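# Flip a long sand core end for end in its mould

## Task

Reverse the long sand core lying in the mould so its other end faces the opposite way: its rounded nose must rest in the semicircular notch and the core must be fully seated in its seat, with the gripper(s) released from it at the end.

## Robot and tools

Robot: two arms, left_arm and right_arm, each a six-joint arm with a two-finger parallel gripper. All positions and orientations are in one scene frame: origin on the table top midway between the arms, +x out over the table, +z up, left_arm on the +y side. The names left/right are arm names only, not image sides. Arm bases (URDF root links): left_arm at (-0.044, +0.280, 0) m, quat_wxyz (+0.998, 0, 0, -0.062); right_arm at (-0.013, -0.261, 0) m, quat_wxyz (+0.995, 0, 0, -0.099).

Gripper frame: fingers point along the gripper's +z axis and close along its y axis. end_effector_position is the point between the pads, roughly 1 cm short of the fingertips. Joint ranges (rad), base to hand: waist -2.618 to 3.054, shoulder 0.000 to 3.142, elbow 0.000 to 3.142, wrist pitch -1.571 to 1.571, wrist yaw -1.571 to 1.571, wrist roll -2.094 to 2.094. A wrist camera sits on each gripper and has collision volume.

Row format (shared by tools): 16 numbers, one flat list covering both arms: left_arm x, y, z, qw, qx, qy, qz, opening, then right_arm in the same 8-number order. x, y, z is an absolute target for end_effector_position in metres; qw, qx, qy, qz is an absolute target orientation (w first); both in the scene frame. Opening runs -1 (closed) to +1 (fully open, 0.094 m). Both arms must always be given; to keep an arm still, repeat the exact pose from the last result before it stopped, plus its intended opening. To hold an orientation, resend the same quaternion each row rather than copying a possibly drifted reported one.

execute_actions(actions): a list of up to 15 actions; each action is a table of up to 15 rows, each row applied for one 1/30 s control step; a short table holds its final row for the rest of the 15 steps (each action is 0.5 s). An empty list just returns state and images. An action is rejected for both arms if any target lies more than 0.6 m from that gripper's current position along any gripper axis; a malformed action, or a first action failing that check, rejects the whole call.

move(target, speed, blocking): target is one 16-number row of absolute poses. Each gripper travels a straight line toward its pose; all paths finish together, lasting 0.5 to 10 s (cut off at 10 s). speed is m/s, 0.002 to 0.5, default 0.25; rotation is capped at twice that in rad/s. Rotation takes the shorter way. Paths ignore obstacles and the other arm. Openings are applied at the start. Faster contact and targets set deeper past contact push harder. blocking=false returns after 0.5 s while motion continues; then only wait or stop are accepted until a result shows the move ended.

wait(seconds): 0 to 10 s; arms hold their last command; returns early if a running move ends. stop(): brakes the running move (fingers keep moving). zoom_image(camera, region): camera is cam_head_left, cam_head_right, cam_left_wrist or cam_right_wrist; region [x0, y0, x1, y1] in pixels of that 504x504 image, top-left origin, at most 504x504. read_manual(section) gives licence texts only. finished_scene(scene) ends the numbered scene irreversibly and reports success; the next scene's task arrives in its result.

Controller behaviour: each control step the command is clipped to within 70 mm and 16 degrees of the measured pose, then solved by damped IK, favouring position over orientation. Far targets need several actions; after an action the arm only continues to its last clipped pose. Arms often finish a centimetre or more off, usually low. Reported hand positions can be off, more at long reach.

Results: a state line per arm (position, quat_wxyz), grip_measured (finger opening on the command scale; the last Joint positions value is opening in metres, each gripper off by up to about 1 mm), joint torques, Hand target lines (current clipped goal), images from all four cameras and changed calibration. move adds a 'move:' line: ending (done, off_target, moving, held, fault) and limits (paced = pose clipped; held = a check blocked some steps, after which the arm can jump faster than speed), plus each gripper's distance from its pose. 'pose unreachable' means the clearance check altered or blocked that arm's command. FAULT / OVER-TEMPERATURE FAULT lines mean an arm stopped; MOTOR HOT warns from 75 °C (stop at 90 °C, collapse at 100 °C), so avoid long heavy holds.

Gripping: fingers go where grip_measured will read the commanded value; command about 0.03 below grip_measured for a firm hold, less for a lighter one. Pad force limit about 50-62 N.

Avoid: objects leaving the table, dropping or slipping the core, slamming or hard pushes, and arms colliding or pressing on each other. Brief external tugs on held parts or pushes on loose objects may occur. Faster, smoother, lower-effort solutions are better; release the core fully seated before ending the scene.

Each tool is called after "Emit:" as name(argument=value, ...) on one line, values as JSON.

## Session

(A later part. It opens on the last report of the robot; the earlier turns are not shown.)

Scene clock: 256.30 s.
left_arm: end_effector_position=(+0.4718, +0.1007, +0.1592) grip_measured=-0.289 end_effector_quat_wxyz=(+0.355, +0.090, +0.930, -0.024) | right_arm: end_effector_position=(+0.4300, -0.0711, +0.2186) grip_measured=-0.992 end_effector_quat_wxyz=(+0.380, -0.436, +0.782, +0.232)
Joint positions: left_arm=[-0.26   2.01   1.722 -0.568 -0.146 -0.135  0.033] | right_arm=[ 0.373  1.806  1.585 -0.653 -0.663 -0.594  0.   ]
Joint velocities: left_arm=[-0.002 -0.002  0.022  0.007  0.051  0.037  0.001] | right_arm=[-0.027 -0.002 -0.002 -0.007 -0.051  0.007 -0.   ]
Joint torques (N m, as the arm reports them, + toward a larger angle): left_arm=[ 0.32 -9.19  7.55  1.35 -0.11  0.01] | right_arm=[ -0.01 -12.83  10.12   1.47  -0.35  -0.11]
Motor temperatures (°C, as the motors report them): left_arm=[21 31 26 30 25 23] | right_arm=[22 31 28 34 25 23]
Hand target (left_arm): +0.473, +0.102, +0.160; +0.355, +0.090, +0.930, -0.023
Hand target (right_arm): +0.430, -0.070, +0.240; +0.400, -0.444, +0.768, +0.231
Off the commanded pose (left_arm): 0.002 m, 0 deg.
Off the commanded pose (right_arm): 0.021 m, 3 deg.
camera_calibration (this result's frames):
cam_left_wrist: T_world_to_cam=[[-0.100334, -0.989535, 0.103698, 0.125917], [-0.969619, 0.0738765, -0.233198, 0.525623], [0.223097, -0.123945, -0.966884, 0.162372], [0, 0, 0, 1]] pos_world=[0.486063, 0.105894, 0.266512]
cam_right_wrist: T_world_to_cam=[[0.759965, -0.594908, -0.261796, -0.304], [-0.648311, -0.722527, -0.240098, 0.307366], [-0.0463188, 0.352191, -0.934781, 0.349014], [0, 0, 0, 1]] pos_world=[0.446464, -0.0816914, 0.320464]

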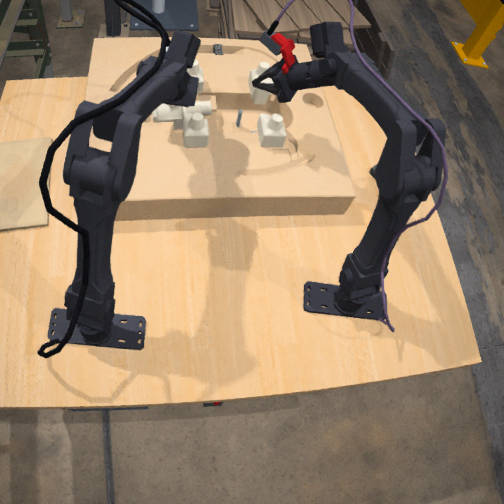

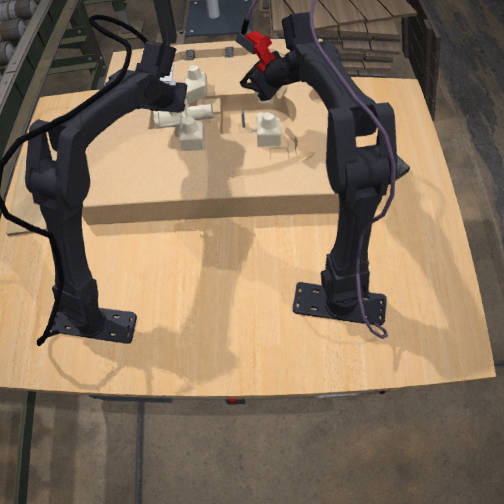

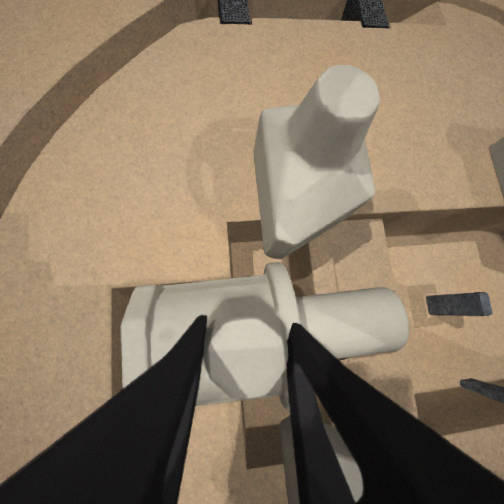

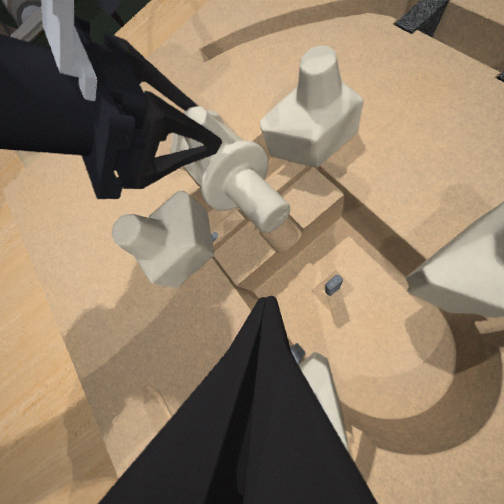

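Emit:
execute_actions(actions=[[[0.48,0.1,0.19,0.39,0.085,0.9165,-0.03,-0.4,0.43,-0.07,0.24,0.3998,-0.4435,0.7681,0.2309,-1]],[[0.488,0.098,0.22,0.41,0.08,0.908,-0.035,-0.4,0.43,-0.07,0.24,0.3998,-0.4435,0.7681,0.2309,-1]],[[0.495,0.096,0.25,0.4210,0.0790,0.9029,-0.0368,-0.4,0.43,-0.07,0.24,0.3998,-0.4435,0.7681,0.2309,-1]],[[0.497,0.096,0.27,0.4210,0.0790,0.9029,-0.0368,-0.4,0.43,-0.07,0.24,0.3998,-0.4435,0.7681,0.2309,-1]],[[0.497,0.096,0.29,0.4210,0.0790,0.9029,-0.0368,-0.4,0.43,-0.07,0.24,0.3998,-0.4435,0.7681,0.2309,-1]],[[0.497,0.096,0.31,0.4210,0.0790,0.9029,-0.0368,-0.4,0.43,-0.07,0.24,0.3998,-0.4435,0.7681,0.2309,-1]],[[0.497,0.096,0.32,0.4210,0.0790,0.9029,-0.0368,-0.4,0.43,-0.07,0.24,0.3998,-0.4435,0.7681,0.2309,-1]],[[0.497,0.096,0.32,0.4210,0.0790,0.9029,-0.0368,-0.4,0.43,-0.07,0.24,0.3998,-0.4435,0.7681,0.2309,-1]]])

Emit:
zoom_image(camera="cam_right_wrist", region=[100, 30, 370, 300])

Scene clock: 260.90 s.
left_arm: end_effector_position=(+0.4729, +0.0992, +0.2532) grip_measured=-0.289 end_effector_quat_wxyz=(+0.323, +0.096, +0.941, -0.017) | right_arm: end_effector_position=(+0.4300, -0.0711, +0.2186) grip_measured=-0.992 end_effector_quat_wxyz=(+0.380, -0.436, +0.782, +0.232)
Joint positions: left_arm=[-0.26   2.205  2.457 -1.176 -0.14  -0.134  0.033] | right_arm=[ 0.373  1.806  1.585 -0.653 -0.663 -0.594  0.   ]
Joint velocities: left_arm=[-0.012  0.007 -0.012  0.051 -0.007 -0.022 -0.   ] | right_arm=[ 0.012 -0.012  0.002  0.066 -0.037 -0.007  0.   ]
Joint torques (N m, as the arm reports them, + toward a larger angle): left_arm=[  0.32 -12.99  11.85   2.09  -0.32   0.  ] | right_arm=[ -0.25 -12.6    9.91   1.49  -0.36  -0.09]
Motor temperatures (°C, as the motors report them): left_arm=[21 31 27 31 25 23] | right_arm=[22 30 28 33 25 23]
Hand target (left_arm): +0.487, +0.100, +0.321; +0.421, +0.079, +0.903, -0.035
Hand target (right_arm): +0.430, -0.070, +0.240; +0.400, -0.444, +0.768, +0.231
Off the commanded pose (left_arm): 0.071 m, 12 deg.
Off the commanded pose (right_arm): 0.021 m, 3 deg.
camera_calibration (this result's frames):
cam_left_wrist: T_world_to_cam=[[-0.0988185, -0.991218, 0.0878736, 0.118225], [-0.982319, 0.0830571, -0.167782, 0.537239], [0.15901, -0.1029, -0.9819, 0.284869], [0, 0, 0, 1]] pos_world=[0.494126, 0.101878, 0.359463]
cam_right_wrist: T_world_to_cam=[[0.759965, -0.594908, -0.261796, -0.304], [-0.648311, -0.722527, -0.240098, 0.307366], [-0.0463188, 0.352191, -0.934781, 0.349014], [0, 0, 0, 1]] pos_world=[0.446464, -0.0816914, 0.320464]

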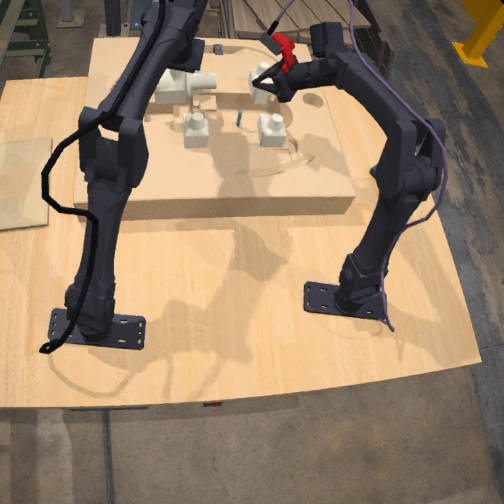

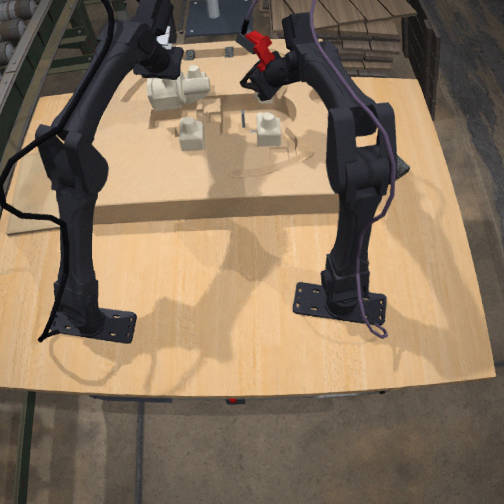

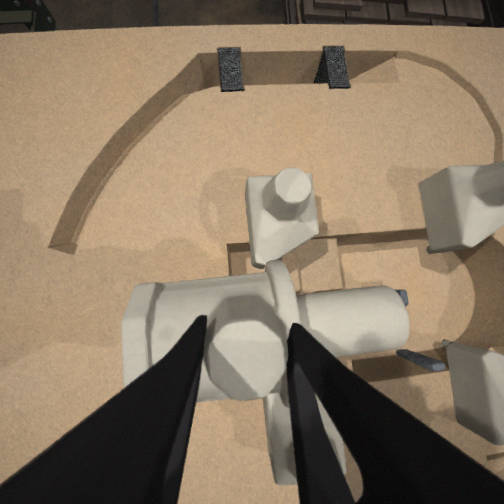

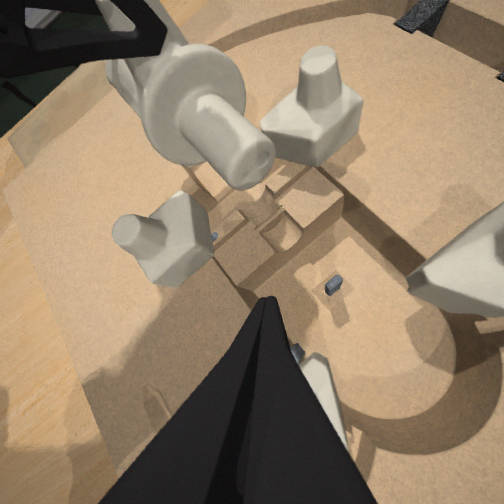

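Region (100, 30, 370, 300) of cam_right_wrist's 504x504 image, scaled by 1.867, with more detail than that image has.

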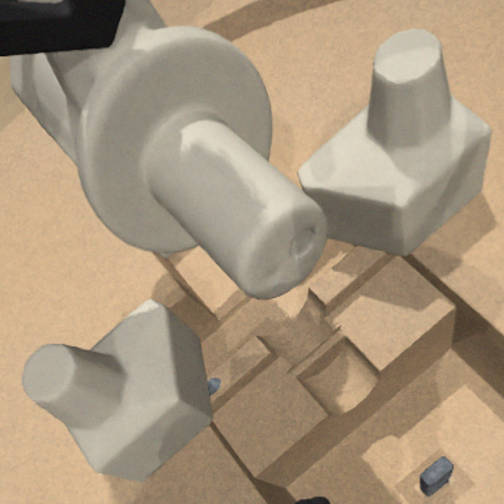

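Emit:
execute_actions(actions=[[[0.49,0.13,0.32,0.4210,0.0790,0.9029,-0.0368,-0.4,0.43,-0.07,0.24,0.3998,-0.4435,0.7681,0.2309,-1]],[[0.485,0.17,0.32,0.4210,0.0790,0.9029,-0.0368,-0.4,0.44,-0.04,0.235,0.3998,-0.4435,0.7681,0.2309,-1]],[[0.48,0.21,0.32,0.4210,0.0790,0.9029,-0.0368,-0.4,0.45,-0.01,0.23,0.3998,-0.4435,0.7681,0.2309,-1]],[[0.48,0.25,0.32,0.4210,0.0790,0.9029,-0.0368,-0.4,0.455,0.02,0.23,0.3998,-0.4435,0.7681,0.2309,-1]],[[0.48,0.27,0.32,0.4210,0.0790,0.9029,-0.0368,-0.4,0.455,0.04,0.23,0.3998,-0.4435,0.7681,0.2309,-1]],[[0.48,0.27,0.32,0.4210,0.0790,0.9029,-0.0368,-0.4,0.455,0.04,0.23,0.3998,-0.4435,0.7681,0.2309,-1]]])

Scene clock: 264.20 s.
left_arm: end_effector_position=(+0.4642, +0.2734, +0.2555) grip_measured=-0.289 end_effector_quat_wxyz=(+0.321, +0.070, +0.944, -0.036) | right_arm: end_effector_position=(+0.4485, +0.0368, +0.2130) grip_measured=-0.992 end_effector_quat_wxyz=(+0.378, -0.444, +0.778, +0.232)
Joint positions: left_arm=[ 0.155  1.977  2.108 -1.055  0.132  0.136  0.033] | right_arm=[ 0.613  1.988  1.787 -0.564 -0.506 -0.404  0.   ]
Joint velocities: left_arm=[-0.007 -0.017 -0.012 -0.022  0.007 -0.022 -0.   ] | right_arm=[ 0.002 -0.002  0.012  0.007  0.007 -0.022  0.001]
Joint torques (N m, as the arm reports them, + toward a larger angle): left_arm=[ -0.03 -13.67   7.9    2.2    0.32   0.01] | right_arm=[  0.04 -12.91  10.43   1.78  -0.16   0.09]
Motor temperatures (°C, as the motors report them): left_arm=[21 32 27 31 25 23] | right_arm=[22 30 28 34 25 23]
Hand target (left_arm): +0.471, +0.270, +0.321; +0.418, +0.081, +0.904, -0.035
Hand target (right_arm): +0.455, +0.040, +0.230; +0.400, -0.444, +0.768, +0.231
Off the commanded pose (left_arm): 0.067 m, 12 deg.
Off the commanded pose (right_arm): 0.018 m, 3 deg.
camera_calibration (this result's frames):
cam_left_wrist: T_world_to_cam=[[-0.0623164, -0.988228, 0.139724, 0.258854], [-0.986074, 0.039334, -0.161587, 0.526779], [0.154189, -0.147848, -0.976917, 0.31963], [0, 0, 0, 1]] pos_world=[0.486291, 0.282343, 0.361204]
cam_right_wrist: T_world_to_cam=[[0.771282, -0.583084, -0.255218, -0.262318], [-0.634686, -0.73475, -0.239406, 0.390146], [-0.0479279, 0.346633, -0.936776, 0.307988], [0, 0, 0, 1]] pos_world=[0.464703, 0.0269473, 0.31497]

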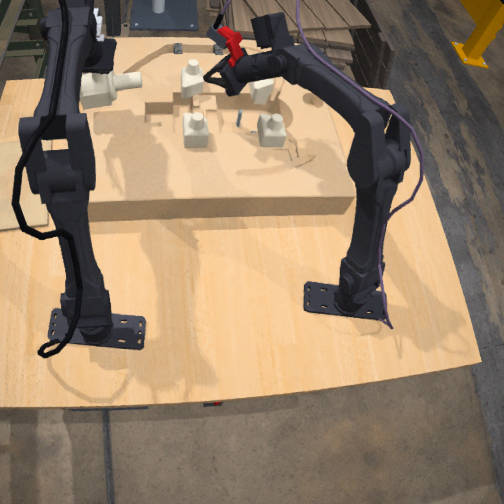

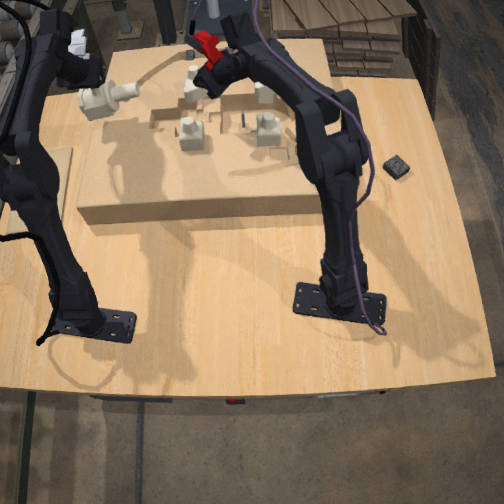

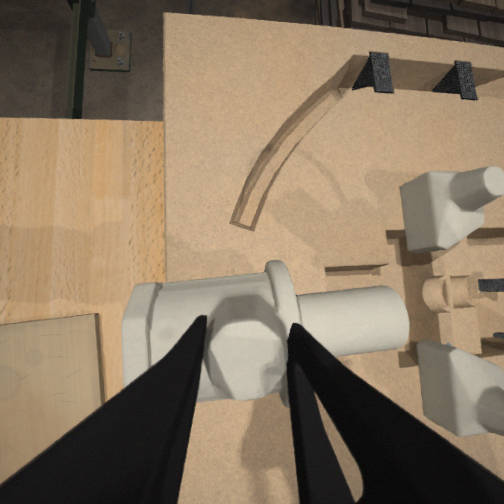

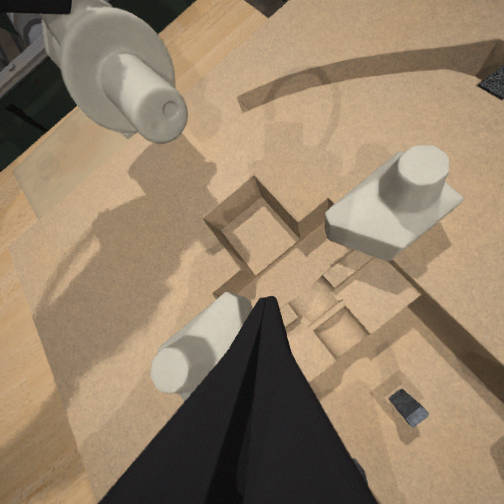

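Emit:
zoom_image(camera="cam_right_wrist", region=[180, 160, 430, 380])

Emit:
zoom_image(camera="cam_head_right", region=[50, 50, 230, 170])

Emit:
zoom_image(camera="cam_left_wrist", region=[310, 150, 504, 400])

Region (180, 160, 430, 380) of cam_right_wrist's 504x504 image, scaled by 2.016, with more detail than that image has; it fills the top 444 rows of this view, and the rest is white.

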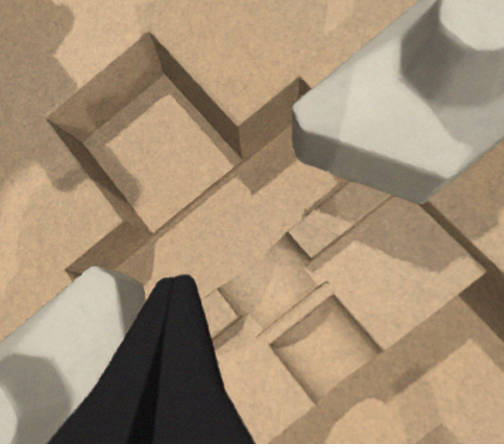

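Region (50, 50, 230, 170) of cam_head_right's 504x504 image, scaled by 2.800, with more detail than that image has.

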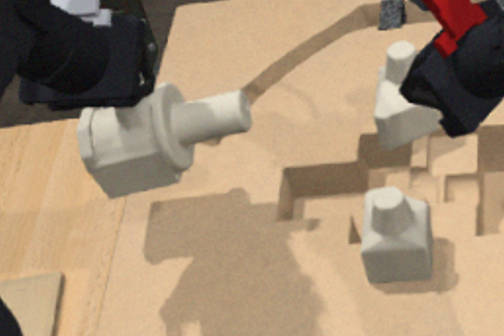

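Region (310, 150, 504, 400) of cam_left_wrist's 504x504 image, scaled by 2.016, with more detail than that image has; it fills the left 391 columns of this view, and the rest is white.

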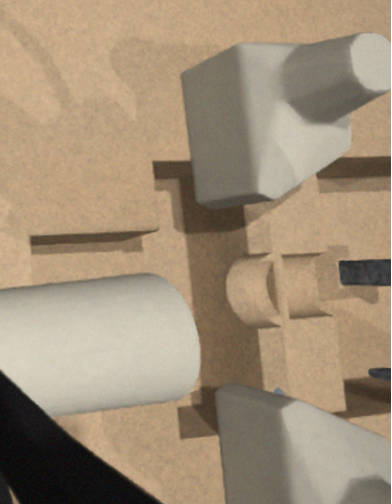

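Emit:
execute_actions(actions=[[[0.485,0.23,0.32,0.4210,0.0790,0.9029,-0.0368,-0.4,0.45,0.0,0.235,0.3998,-0.4435,0.7681,0.2309,-1]],[[0.49,0.19,0.32,0.4210,0.0790,0.9029,-0.0368,-0.4,0.44,-0.04,0.24,0.3998,-0.4435,0.7681,0.2309,-1]],[[0.495,0.15,0.32,0.4210,0.0790,0.9029,-0.0368,-0.4,0.43,-0.07,0.24,0.3998,-0.4435,0.7681,0.2309,-1]],[[0.50,0.115,0.32,0.4210,0.0790,0.9029,-0.0368,-0.4,0.43,-0.07,0.24,0.3998,-0.4435,0.7681,0.2309,-1]],[[0.502,0.098,0.315,0.43,0.0786,0.8985,-0.0377,-0.4,0.43,-0.07,0.24,0.3998,-0.4435,0.7681,0.2309,-1]],[[0.504,0.098,0.30,0.445,0.078,0.8912,-0.039,-0.4,0.43,-0.07,0.24,0.3998,-0.4435,0.7681,0.2309,-1]],[[0.504,0.098,0.285,0.46,0.0773,0.8836,-0.0403,-0.4,0.43,-0.07,0.24,0.3998,-0.4435,0.7681,0.2309,-1]],[[0.504,0.098,0.285,0.46,0.0773,0.8836,-0.0403,-0.4,0.43,-0.07,0.24,0.3998,-0.4435,0.7681,0.2309,-1]]])

Scene clock: 269.53 s.
left_arm: end_effector_position=(+0.4771, +0.1061, +0.2032) grip_measured=-0.289 end_effector_quat_wxyz=(+0.342, +0.093, +0.935, -0.017) | right_arm: end_effector_position=(+0.4369, -0.0733, +0.2291) grip_measured=-0.992 end_effector_quat_wxyz=(+0.392, -0.436, +0.779, +0.224)
Joint positions: left_arm=[-0.246  2.061  1.991 -0.815 -0.141 -0.121  0.033] | right_arm=[ 0.367  1.811  1.619 -0.654 -0.658 -0.594  0.   ]
Joint velocities: left_arm=[ 0.002  0.002  0.002 -0.051 -0.022  0.051 -0.001] | right_arm=[-0.002  0.012  0.002 -0.007  0.007 -0.007 -0.001]
Joint torques (N m, as the arm reports them, + toward a larger angle): left_arm=[ -0.43 -15.14   8.89   2.51  -0.39   0.03] | right_arm=[  0.26 -13.15   7.55   1.53  -0.38  -0.08]
Motor temperatures (°C, as the motors report them): left_arm=[21 33 27 32 25 23] | right_arm=[22 30 28 34 25 23]
Hand target (left_arm): +0.491, +0.102, +0.288; +0.457, +0.076, +0.886, -0.038
Hand target (right_arm): +0.430, -0.070, +0.240; +0.400, -0.444, +0.768, +0.231
Off the commanded pose (left_arm): 0.087 m, 15 deg.
Off the commanded pose (right_arm): 0.013 m, 2 deg.
camera_calibration (this result's frames):
cam_left_wrist: T_world_to_cam=[[-0.097553, -0.991176, 0.0897455, 0.128866], [-0.975512, 0.0773695, -0.205887, 0.537497], [0.197127, -0.107633, -0.974452, 0.216584], [0, 0, 0, 1]] pos_world=[0.494211, 0.109455, 0.31015]
cam_right_wrist: T_world_to_cam=[[0.761807, -0.601201, -0.24126, -0.313797], [-0.64758, -0.716552, -0.259218, 0.31727], [-0.0170335, 0.353709, -0.9352, 0.347293], [0, 0, 0, 1]] pos_world=[0.450426, -0.0841551, 0.331324]

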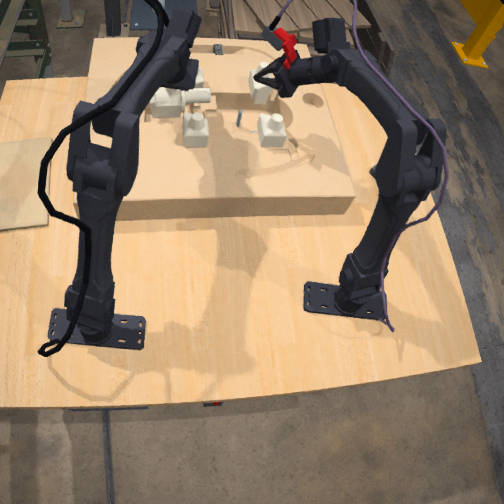

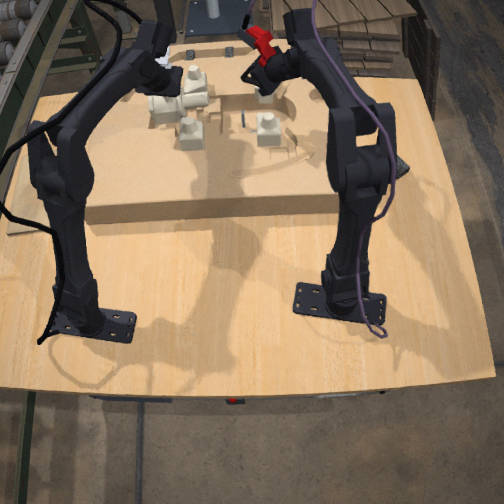

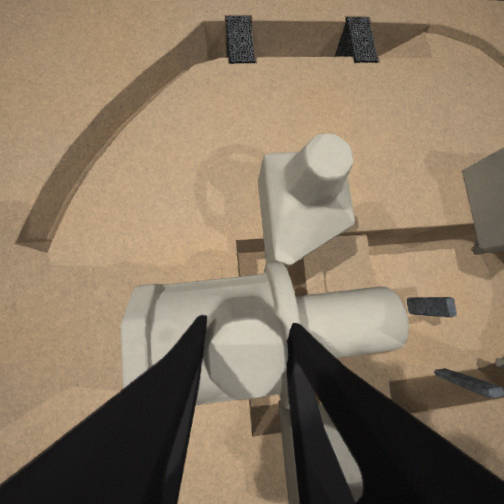

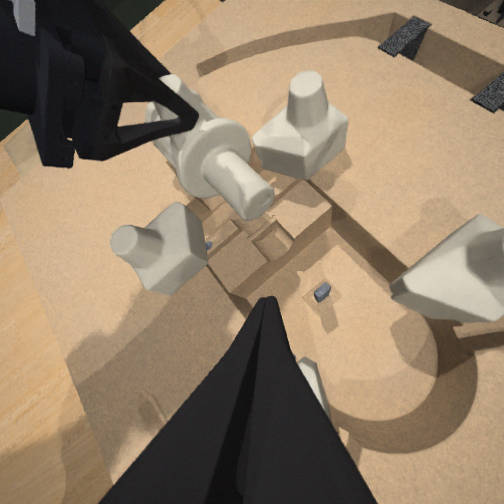

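Emit:
execute_actions(actions=[[[0.502,0.098,0.27,0.46,0.0773,0.8836,-0.0403,-0.4,0.43,-0.07,0.24,0.3998,-0.4435,0.7681,0.2309,-1]],[[0.50,0.098,0.258,0.46,0.0773,0.8836,-0.0403,-0.4,0.43,-0.07,0.24,0.3998,-0.4435,0.7681,0.2309,-1]],[[0.50,0.098,0.258,0.46,0.0773,0.8836,-0.0403,-0.4,0.43,-0.07,0.24,0.3998,-0.4435,0.7681,0.2309,-1]]])

Scene clock: 271.40 s.
left_arm: end_effector_position=(+0.4739, +0.1077, +0.1775) grip_measured=-0.289 end_effector_quat_wxyz=(+0.347, +0.092, +0.933, -0.017) | right_arm: end_effector_position=(+0.4369, -0.0733, +0.2291) grip_measured=-0.992 end_effector_quat_wxyz=(+0.392, -0.436, +0.779, +0.224)
Joint positions: left_arm=[-0.246  2.023  1.824 -0.675 -0.143 -0.121  0.033] | right_arm=[ 0.367  1.811  1.619 -0.654 -0.658 -0.594  0.   ]
Joint velocities: left_arm=[-0.002  0.002 -0.007 -0.007 -0.037  0.007  0.   ] | right_arm=[-0.007  0.007  0.027 -0.007  0.007 -0.066 -0.   ]
Joint torques (N m, as the arm reports them, + toward a larger angle): left_arm=[ -0.77 -15.12   9.07   2.41  -0.39  -0.02] | right_arm=[  0.35 -13.2    7.52   1.48  -0.41  -0.07]
Motor temperatures (°C, as the motors report them): left_arm=[21 34 27 33 25 23] | right_arm=[22 30 28 34 25 23]
Hand target (left_arm): +0.489, +0.102, +0.261; +0.457, +0.076, +0.885, -0.039
Hand target (right_arm): +0.430, -0.070, +0.240; +0.400, -0.444, +0.768, +0.231
Off the commanded pose (left_arm): 0.085 m, 15 deg.
Off the commanded pose (right_arm): 0.013 m, 2 deg.
camera_calibration (this result's frames):
cam_left_wrist: T_world_to_cam=[[-0.0970964, -0.991105, 0.0910079, 0.13207], [-0.973309, 0.0754509, -0.21674, 0.530044], [0.207946, -0.109624, -0.971978, 0.186973], [0, 0, 0, 1]] pos_world=[0.48984, 0.111399, 0.284596]
cam_right_wrist: T_world_to_cam=[[0.761807, -0.601201, -0.24126, -0.313797], [-0.64758, -0.716552, -0.259218, 0.31727], [-0.0170335, 0.353709, -0.9352, 0.347293], [0, 0, 0, 1]] pos_world=[0.450426, -0.0841551, 0.331324]

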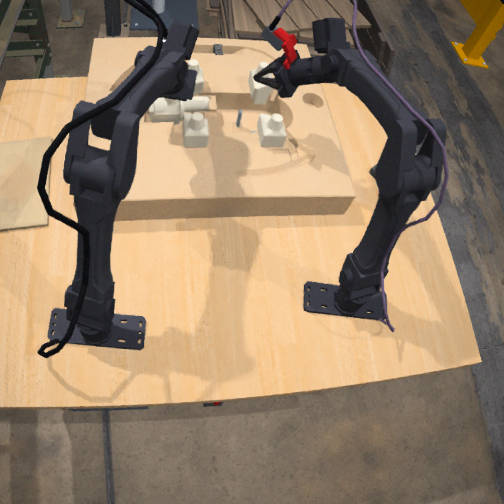

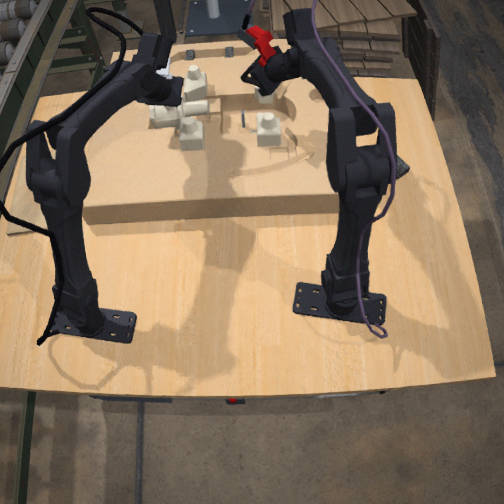

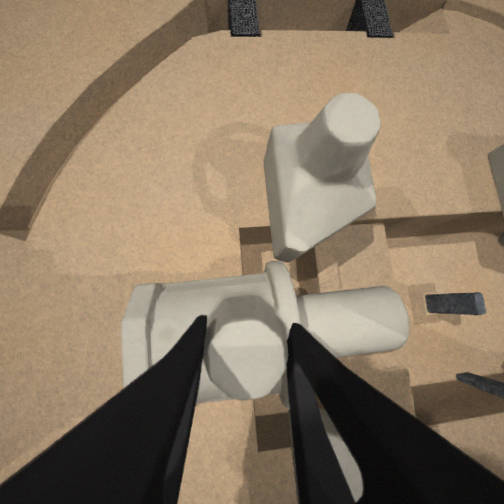

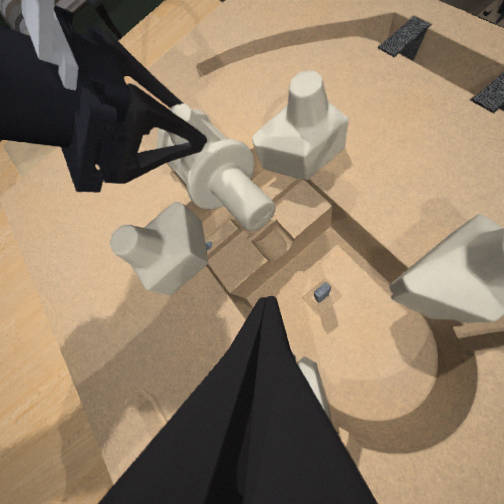

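In the pocket at z 0.1775. Now push +y against the left wall.

Emit:
execute_actions(actions=[[[0.50,0.108,0.256,0.46,0.0773,0.8836,-0.0403,-0.4,0.43,-0.07,0.24,0.3998,-0.4435,0.7681,0.2309,-1]],[[0.50,0.116,0.254,0.46,0.0773,0.8836,-0.0403,-0.4,0.43,-0.07,0.24,0.3998,-0.4435,0.7681,0.2309,-1]],[[0.50,0.122,0.254,0.46,0.0773,0.8836,-0.0403,-0.4,0.43,-0.07,0.24,0.3998,-0.4435,0.7681,0.2309,-1]],[[0.50,0.122,0.254,0.46,0.0773,0.8836,-0.0403,-0.4,0.43,-0.07,0.24,0.3998,-0.4435,0.7681,0.2309,-1]]])

Scene clock: 273.77 s.
left_arm: end_effector_position=(+0.4722, +0.1225, +0.1788) grip_measured=-0.289 end_effector_quat_wxyz=(+0.351, +0.094, +0.932, -0.022) | right_arm: end_effector_position=(+0.4369, -0.0733, +0.2291) grip_measured=-0.992 end_effector_quat_wxyz=(+0.392, -0.436, +0.779, +0.224)
Joint positions: left_arm=[-0.211  1.985  1.769 -0.644 -0.112 -0.091  0.033] | right_arm=[ 0.367  1.811  1.619 -0.654 -0.658 -0.594  0.   ]
Joint velocities: left_arm=[ 0.007  0.002 -0.012 -0.051  0.007  0.007 -0.   ] | right_arm=[ 0.002 -0.007  0.007  0.022  0.037 -0.022 -0.002]
Joint torques (N m, as the arm reports them, + toward a larger angle): left_arm=[  0.87 -14.5    8.5    2.44  -0.27   0.05] | right_arm=[  0.31 -13.01   7.61   1.51  -0.39  -0.1 ]
Motor temperatures (°C, as the motors report them): left_arm=[21 34 27 33 25 23] | right_arm=[22 31 28 34 25 23]
Hand target (left_arm): +0.489, +0.125, +0.257; +0.457, +0.077, +0.885, -0.037
Hand target (right_arm): +0.430, -0.070, +0.240; +0.400, -0.444, +0.768, +0.231
Off the commanded pose (left_arm): 0.080 m, 14 deg.
Off the commanded pose (right_arm): 0.013 m, 2 deg.
camera_calibration (this result's frames):
cam_left_wrist: T_world_to_cam=[[-0.105723, -0.989499, 0.0985627, 0.148908], [-0.971014, 0.0813612, -0.224749, 0.527192], [0.214369, -0.119467, -0.969419, 0.187929], [0, 0, 0, 1]] pos_world=[0.487368, 0.126903, 0.285991]
cam_right_wrist: T_world_to_cam=[[0.761807, -0.601201, -0.24126, -0.313797], [-0.64758, -0.716552, -0.259218, 0.31727], [-0.0170335, 0.353709, -0.9352, 0.347293], [0, 0, 0, 1]] pos_world=[0.450426, -0.0841551, 0.331324]

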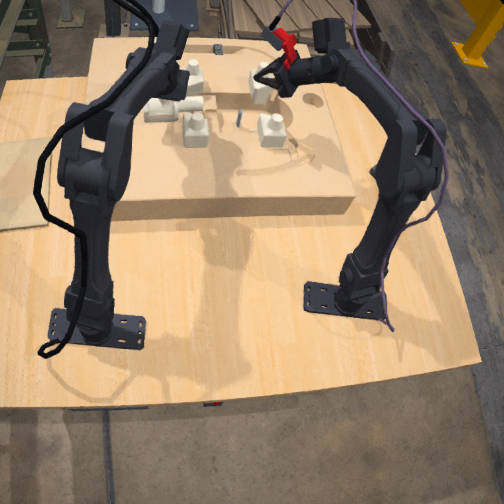

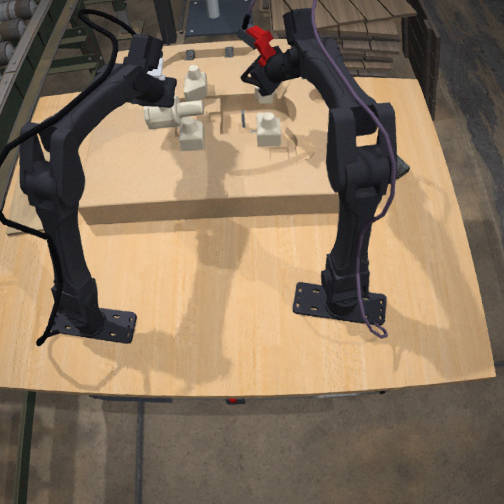

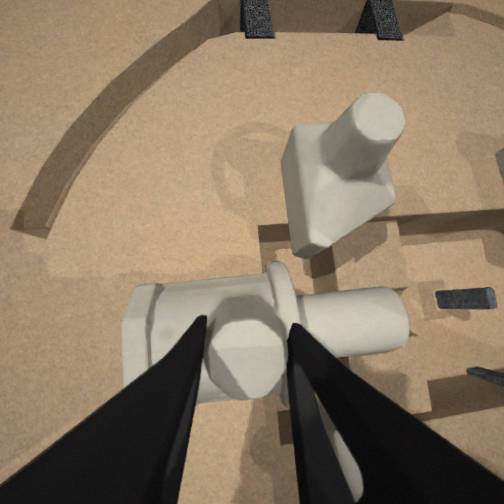

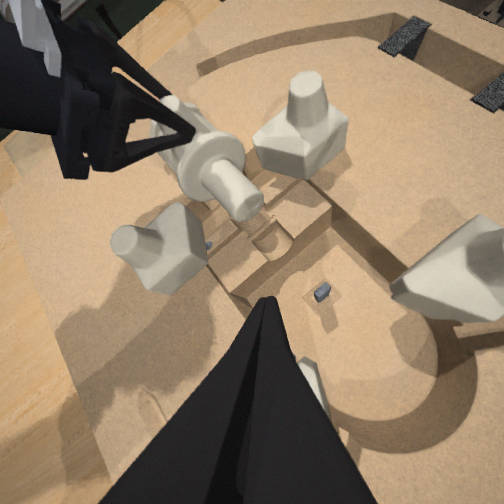

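Emit:
execute_actions(actions=[[[0.50,0.11,0.254,0.46,0.0773,0.8836,-0.0403,-0.4,0.43,-0.07,0.24,0.3998,-0.4435,0.7681,0.2309,-1]],[[0.50,0.098,0.254,0.46,0.0773,0.8836,-0.0403,-0.4,0.43,-0.07,0.24,0.3998,-0.4435,0.7681,0.2309,-1]],[[0.50,0.098,0.254,0.46,0.0773,0.8836,-0.0403,-0.4,0.43,-0.07,0.24,0.3998,-0.4435,0.7681,0.2309,-1]],[[0.499,0.098,0.245,0.46,0.0773,0.8836,-0.0403,-0.4,0.43,-0.07,0.24,0.3998,-0.4435,0.7681,0.2309,-1]],[[0.499,0.098,0.245,0.46,0.0773,0.8836,-0.0403,-0.4,0.43,-0.07,0.24,0.3998,-0.4435,0.7681,0.2309,-1]]])

Scene clock: 276.63 s.
left_arm: end_effector_position=(+0.4699, +0.1071, +0.1817) grip_measured=-0.289 end_effector_quat_wxyz=(+0.360, +0.095, +0.928, -0.021) | right_arm: end_effector_position=(+0.4369, -0.0733, +0.2291) grip_measured=-0.992 end_effector_quat_wxyz=(+0.392, -0.436, +0.779, +0.224)
Joint positions: left_arm=[-0.249  1.985  1.769 -0.629 -0.142 -0.114  0.033] | right_arm=[ 0.367  1.811  1.619 -0.654 -0.658 -0.594  0.   ]
Joint velocities: left_arm=[-0.007 -0.002  0.017  0.022  0.066 -0.007  0.001] | right_arm=[-0.012 -0.007  0.007 -0.037  0.022 -0.007 -0.   ]
Joint torques (N m, as the arm reports them, + toward a larger angle): left_arm=[ -0.41 -12.79   9.22   2.49  -0.4   -0.08] | right_arm=[  0.35 -12.88   7.61   1.5   -0.4   -0.08]
Motor temperatures (°C, as the motors report them): left_arm=[21 34 27 34 25 23] | right_arm=[22 31 28 34 25 23]
Hand target (left_arm): +0.489, +0.101, +0.248; +0.457, +0.077, +0.885, -0.039
Hand target (right_arm): +0.430, -0.070, +0.240; +0.400, -0.444, +0.768, +0.231
Off the commanded pose (left_arm): 0.070 m, 13 deg.
Off the commanded pose (right_arm): 0.013 m, 2 deg.
camera_calibration (this result's frames):
cam_left_wrist: T_world_to_cam=[[-0.108849, -0.989523, 0.0948508, 0.135279], [-0.966346, 0.0829589, -0.243503, 0.527954], [0.233083, -0.118164, -0.965251, 0.179728], [0, 0, 0, 1]] pos_world=[0.48302, 0.111301, 0.28921]
cam_right_wrist: T_world_to_cam=[[0.761807, -0.601201, -0.24126, -0.313797], [-0.64758, -0.716552, -0.259218, 0.31727], [-0.0170335, 0.353709, -0.9352, 0.347293], [0, 0, 0, 1]] pos_world=[0.450426, -0.0841551, 0.331324]

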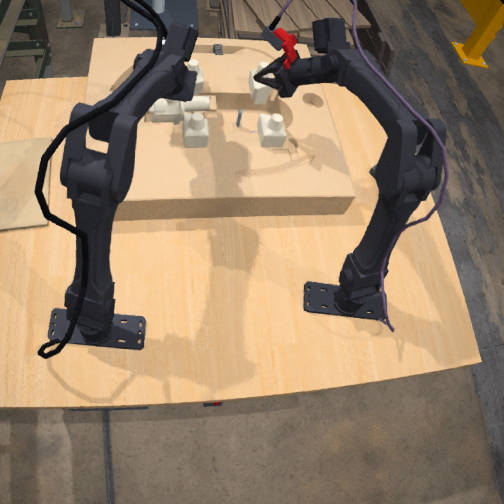

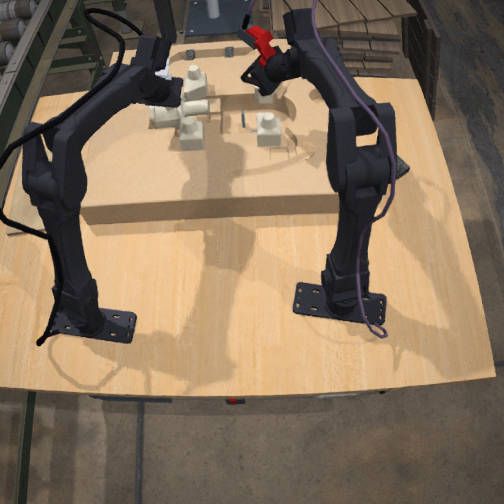

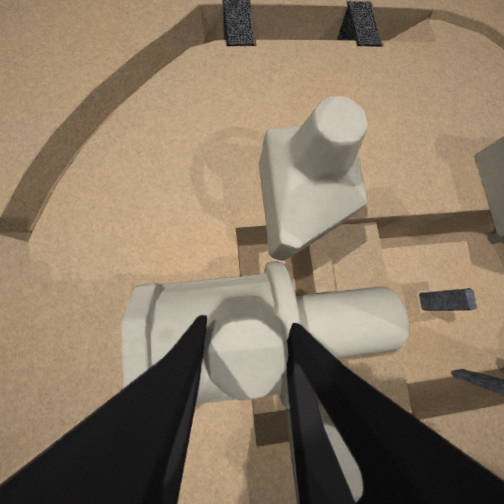

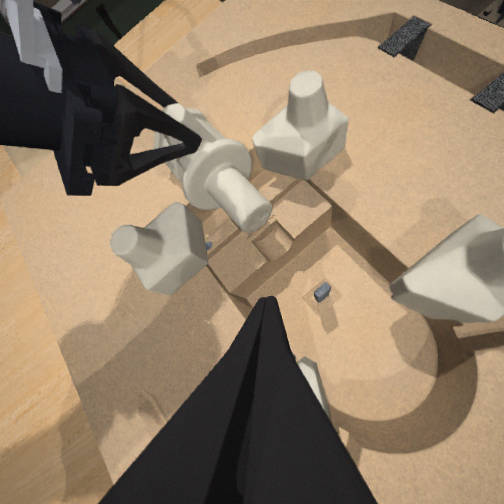

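Emit:
execute_actions(actions=[[[0.502,0.098,0.236,0.455,0.0776,0.8862,-0.04,-0.4,0.43,-0.07,0.24,0.3998,-0.4435,0.7681,0.2309,-1]],[[0.502,0.098,0.23,0.45,0.078,0.8887,-0.0395,-0.4,0.43,-0.07,0.24,0.3998,-0.4435,0.7681,0.2309,-1]],[[0.502,0.098,0.23,0.45,0.078,0.8887,-0.0395,-0.4,0.43,-0.07,0.24,0.3998,-0.4435,0.7681,0.2309,-1]]])

Scene clock: 278.33 s.
left_arm: end_effector_position=(+0.4733, +0.1057, +0.1726) grip_measured=-0.289 end_effector_quat_wxyz=(+0.356, +0.096, +0.930, -0.020) | right_arm: end_effector_position=(+0.4369, -0.0733, +0.2291) grip_measured=-0.992 end_effector_quat_wxyz=(+0.392, -0.436, +0.779, +0.224)
Joint positions: left_arm=[-0.249  2.006  1.769 -0.616 -0.142 -0.114  0.033] | right_arm=[ 0.367  1.811  1.619 -0.654 -0.658 -0.594  0.   ]
Joint velocities: left_arm=[-0.007 -0.007  0.017 -0.007 -0.051 -0.066  0.001] | right_arm=[-0.012 -0.007 -0.012 -0.007  0.007  0.022 -0.001]
Joint torques (N m, as the arm reports them, + toward a larger angle): left_arm=[ -0.09 -12.52   8.69   2.46  -0.32  -0.05] | right_arm=[  0.35 -13.11   7.52   1.48  -0.41  -0.11]
Motor temperatures (°C, as the motors report them): left_arm=[21 34 27 34 25 23] | right_arm=[22 31 28 33 25 23]
Hand target (left_arm): +0.493, +0.101, +0.233; +0.447, +0.078, +0.890, -0.038
Hand target (right_arm): +0.430, -0.070, +0.240; +0.400, -0.444, +0.768, +0.231
Off the commanded pose (left_arm): 0.065 m, 12 deg.
Off the commanded pose (right_arm): 0.013 m, 2 deg.
camera_calibration (this result's frames):
cam_left_wrist: T_world_to_cam=[[-0.107798, -0.98983, 0.0928272, 0.135103], [-0.968335, 0.0833893, -0.235315, 0.528543], [0.225181, -0.115254, -0.967476, 0.173789], [0, 0, 0, 1]] pos_world=[0.487237, 0.109684, 0.279969]
cam_right_wrist: T_world_to_cam=[[0.761807, -0.601201, -0.24126, -0.313797], [-0.64758, -0.716552, -0.259218, 0.31727], [-0.0170335, 0.353709, -0.9352, 0.347293], [0, 0, 0, 1]] pos_world=[0.450426, -0.0841551, 0.331324]

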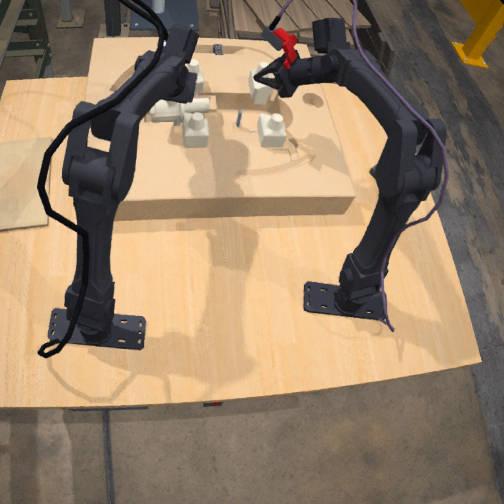

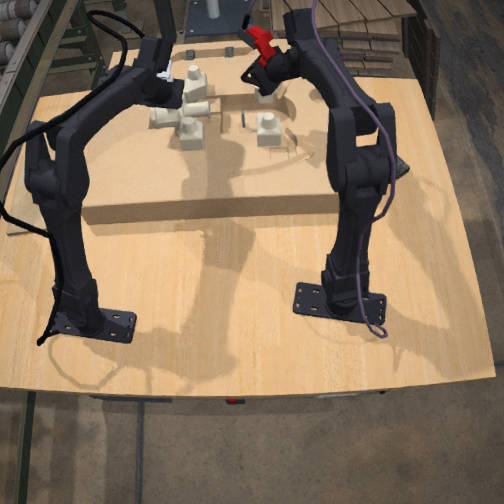

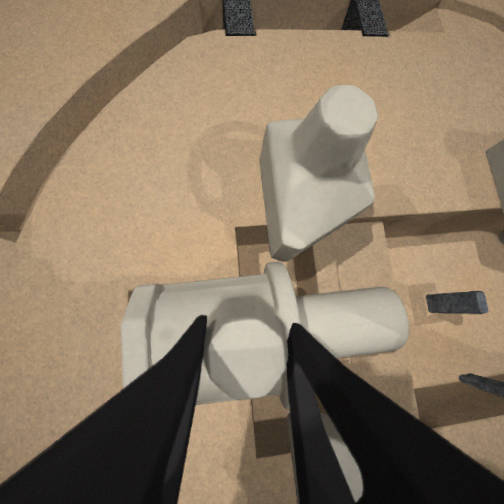

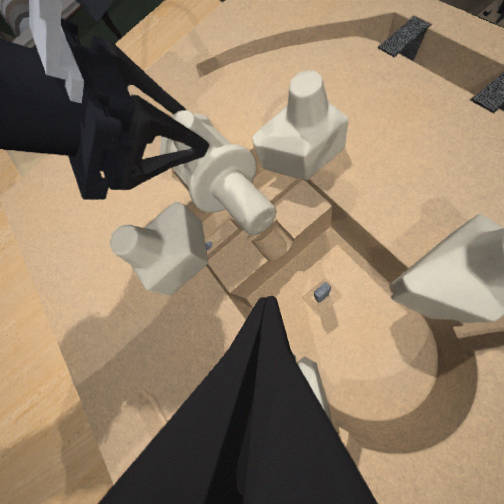

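Emit:
execute_actions(actions=[[[0.500,0.098,0.222,0.45,0.078,0.8887,-0.0395,-0.4,0.43,-0.07,0.24,0.3998,-0.4435,0.7681,0.2309,-1]],[[0.500,0.098,0.222,0.45,0.078,0.8887,-0.0395,-0.4,0.43,-0.07,0.24,0.3998,-0.4435,0.7681,0.2309,-1]],[[0.500,0.108,0.222,0.45,0.078,0.8887,-0.0395,-0.4,0.43,-0.07,0.24,0.3998,-0.4435,0.7681,0.2309,-1]],[[0.500,0.116,0.222,0.45,0.078,0.8887,-0.0395,-0.4,0.43,-0.07,0.24,0.3998,-0.4435,0.7681,0.2309,-1]],[[0.500,0.12,0.222,0.45,0.078,0.8887,-0.0395,-0.4,0.43,-0.07,0.24,0.3998,-0.4435,0.7681,0.2309,-1]],[[0.500,0.12,0.222,0.45,0.078,0.8887,-0.0395,-0.4,0.43,-0.07,0.24,0.3998,-0.4435,0.7681,0.2309,-1]]])

Emit:
zoom_image(camera="cam_right_wrist", region=[140, 90, 360, 300])

Scene clock: 281.73 s.
left_arm: end_effector_position=(+0.4727, +0.1103, +0.1621) grip_measured=-0.289 end_effector_quat_wxyz=(+0.359, +0.100, +0.927, -0.037) | right_arm: end_effector_position=(+0.4369, -0.0733, +0.2291) grip_measured=-0.992 end_effector_quat_wxyz=(+0.392, -0.436, +0.779, +0.224)
Joint positions: left_arm=[-0.226  1.985  1.689 -0.541 -0.095 -0.099  0.033] | right_arm=[ 0.367  1.811  1.619 -0.654 -0.658 -0.594  0.   ]
Joint velocities: left_arm=[-0.007 -0.012 -0.007  0.007  0.007  0.051 -0.   ] | right_arm=[-0.002  0.002  0.002 -0.066  0.037 -0.022  0.   ]
Joint torques (N m, as the arm reports them, + toward a larger angle): left_arm=[  2.13 -13.34   8.04   2.31  -0.48   0.1 ] | right_arm=[  0.22 -13.12   7.65   1.47  -0.39  -0.09]
Motor temperatures (°C, as the motors report them): left_arm=[21 34 27 35 25 23] | right_arm=[22 31 28 33 25 23]
Hand target (left_arm): +0.493, +0.122, +0.224; +0.448, +0.077, +0.890, -0.036
Hand target (right_arm): +0.430, -0.070, +0.240; +0.400, -0.444, +0.768, +0.231
Off the commanded pose (left_arm): 0.067 m, 12 deg.
Off the commanded pose (right_arm): 0.013 m, 2 deg.
camera_calibration (this result's frames):
cam_left_wrist: T_world_to_cam=[[-0.128152, -0.984328, 0.121141, 0.14492], [-0.965353, 0.0958095, -0.242724, 0.523547], [0.227313, -0.148049, -0.962502, 0.166158], [0, 0, 0, 1]] pos_world=[0.486209, 0.117087, 0.269449]
cam_right_wrist: T_world_to_cam=[[0.761807, -0.601201, -0.24126, -0.313797], [-0.64758, -0.716552, -0.259218, 0.31727], [-0.0170335, 0.353709, -0.9352, 0.347293], [0, 0, 0, 1]] pos_world=[0.450426, -0.0841551, 0.331324]

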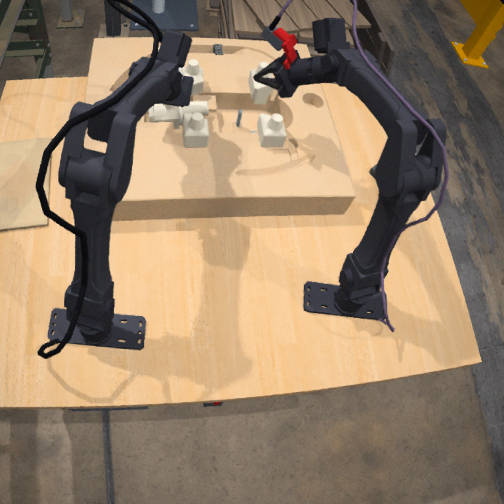

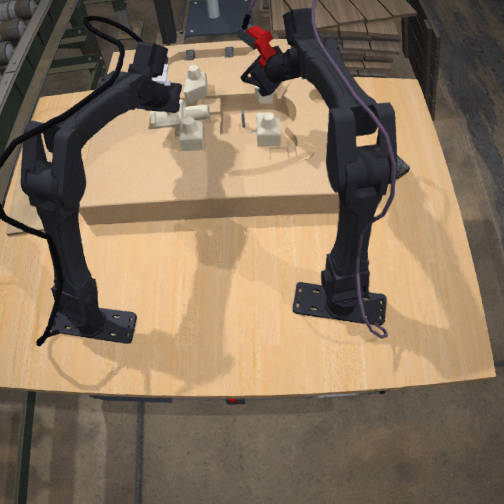

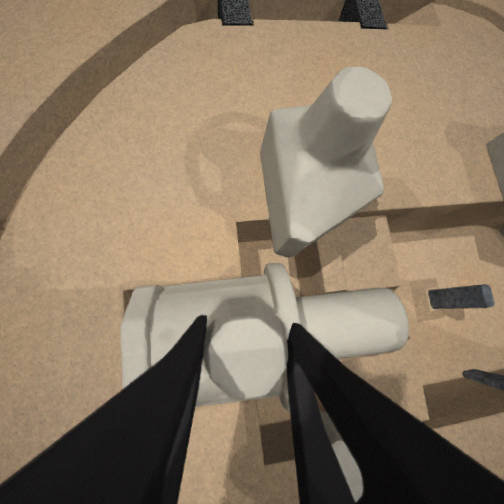

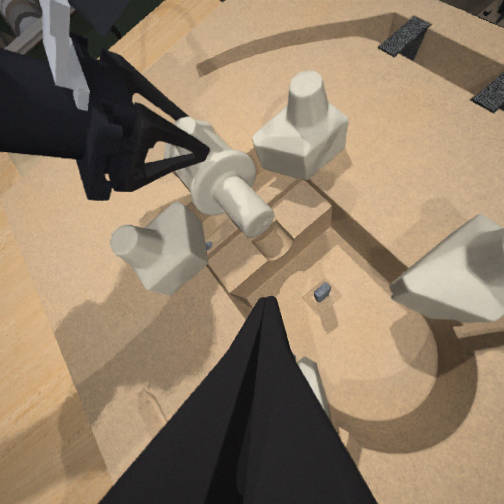

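Region (140, 90, 360, 300) of cam_right_wrist's 504x504 image, scaled by 2.291, with more detail than that image has; it fills the top 481 rows of this view, and the rest is white.

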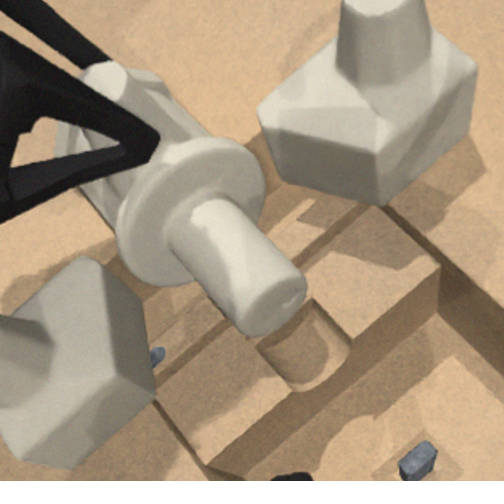

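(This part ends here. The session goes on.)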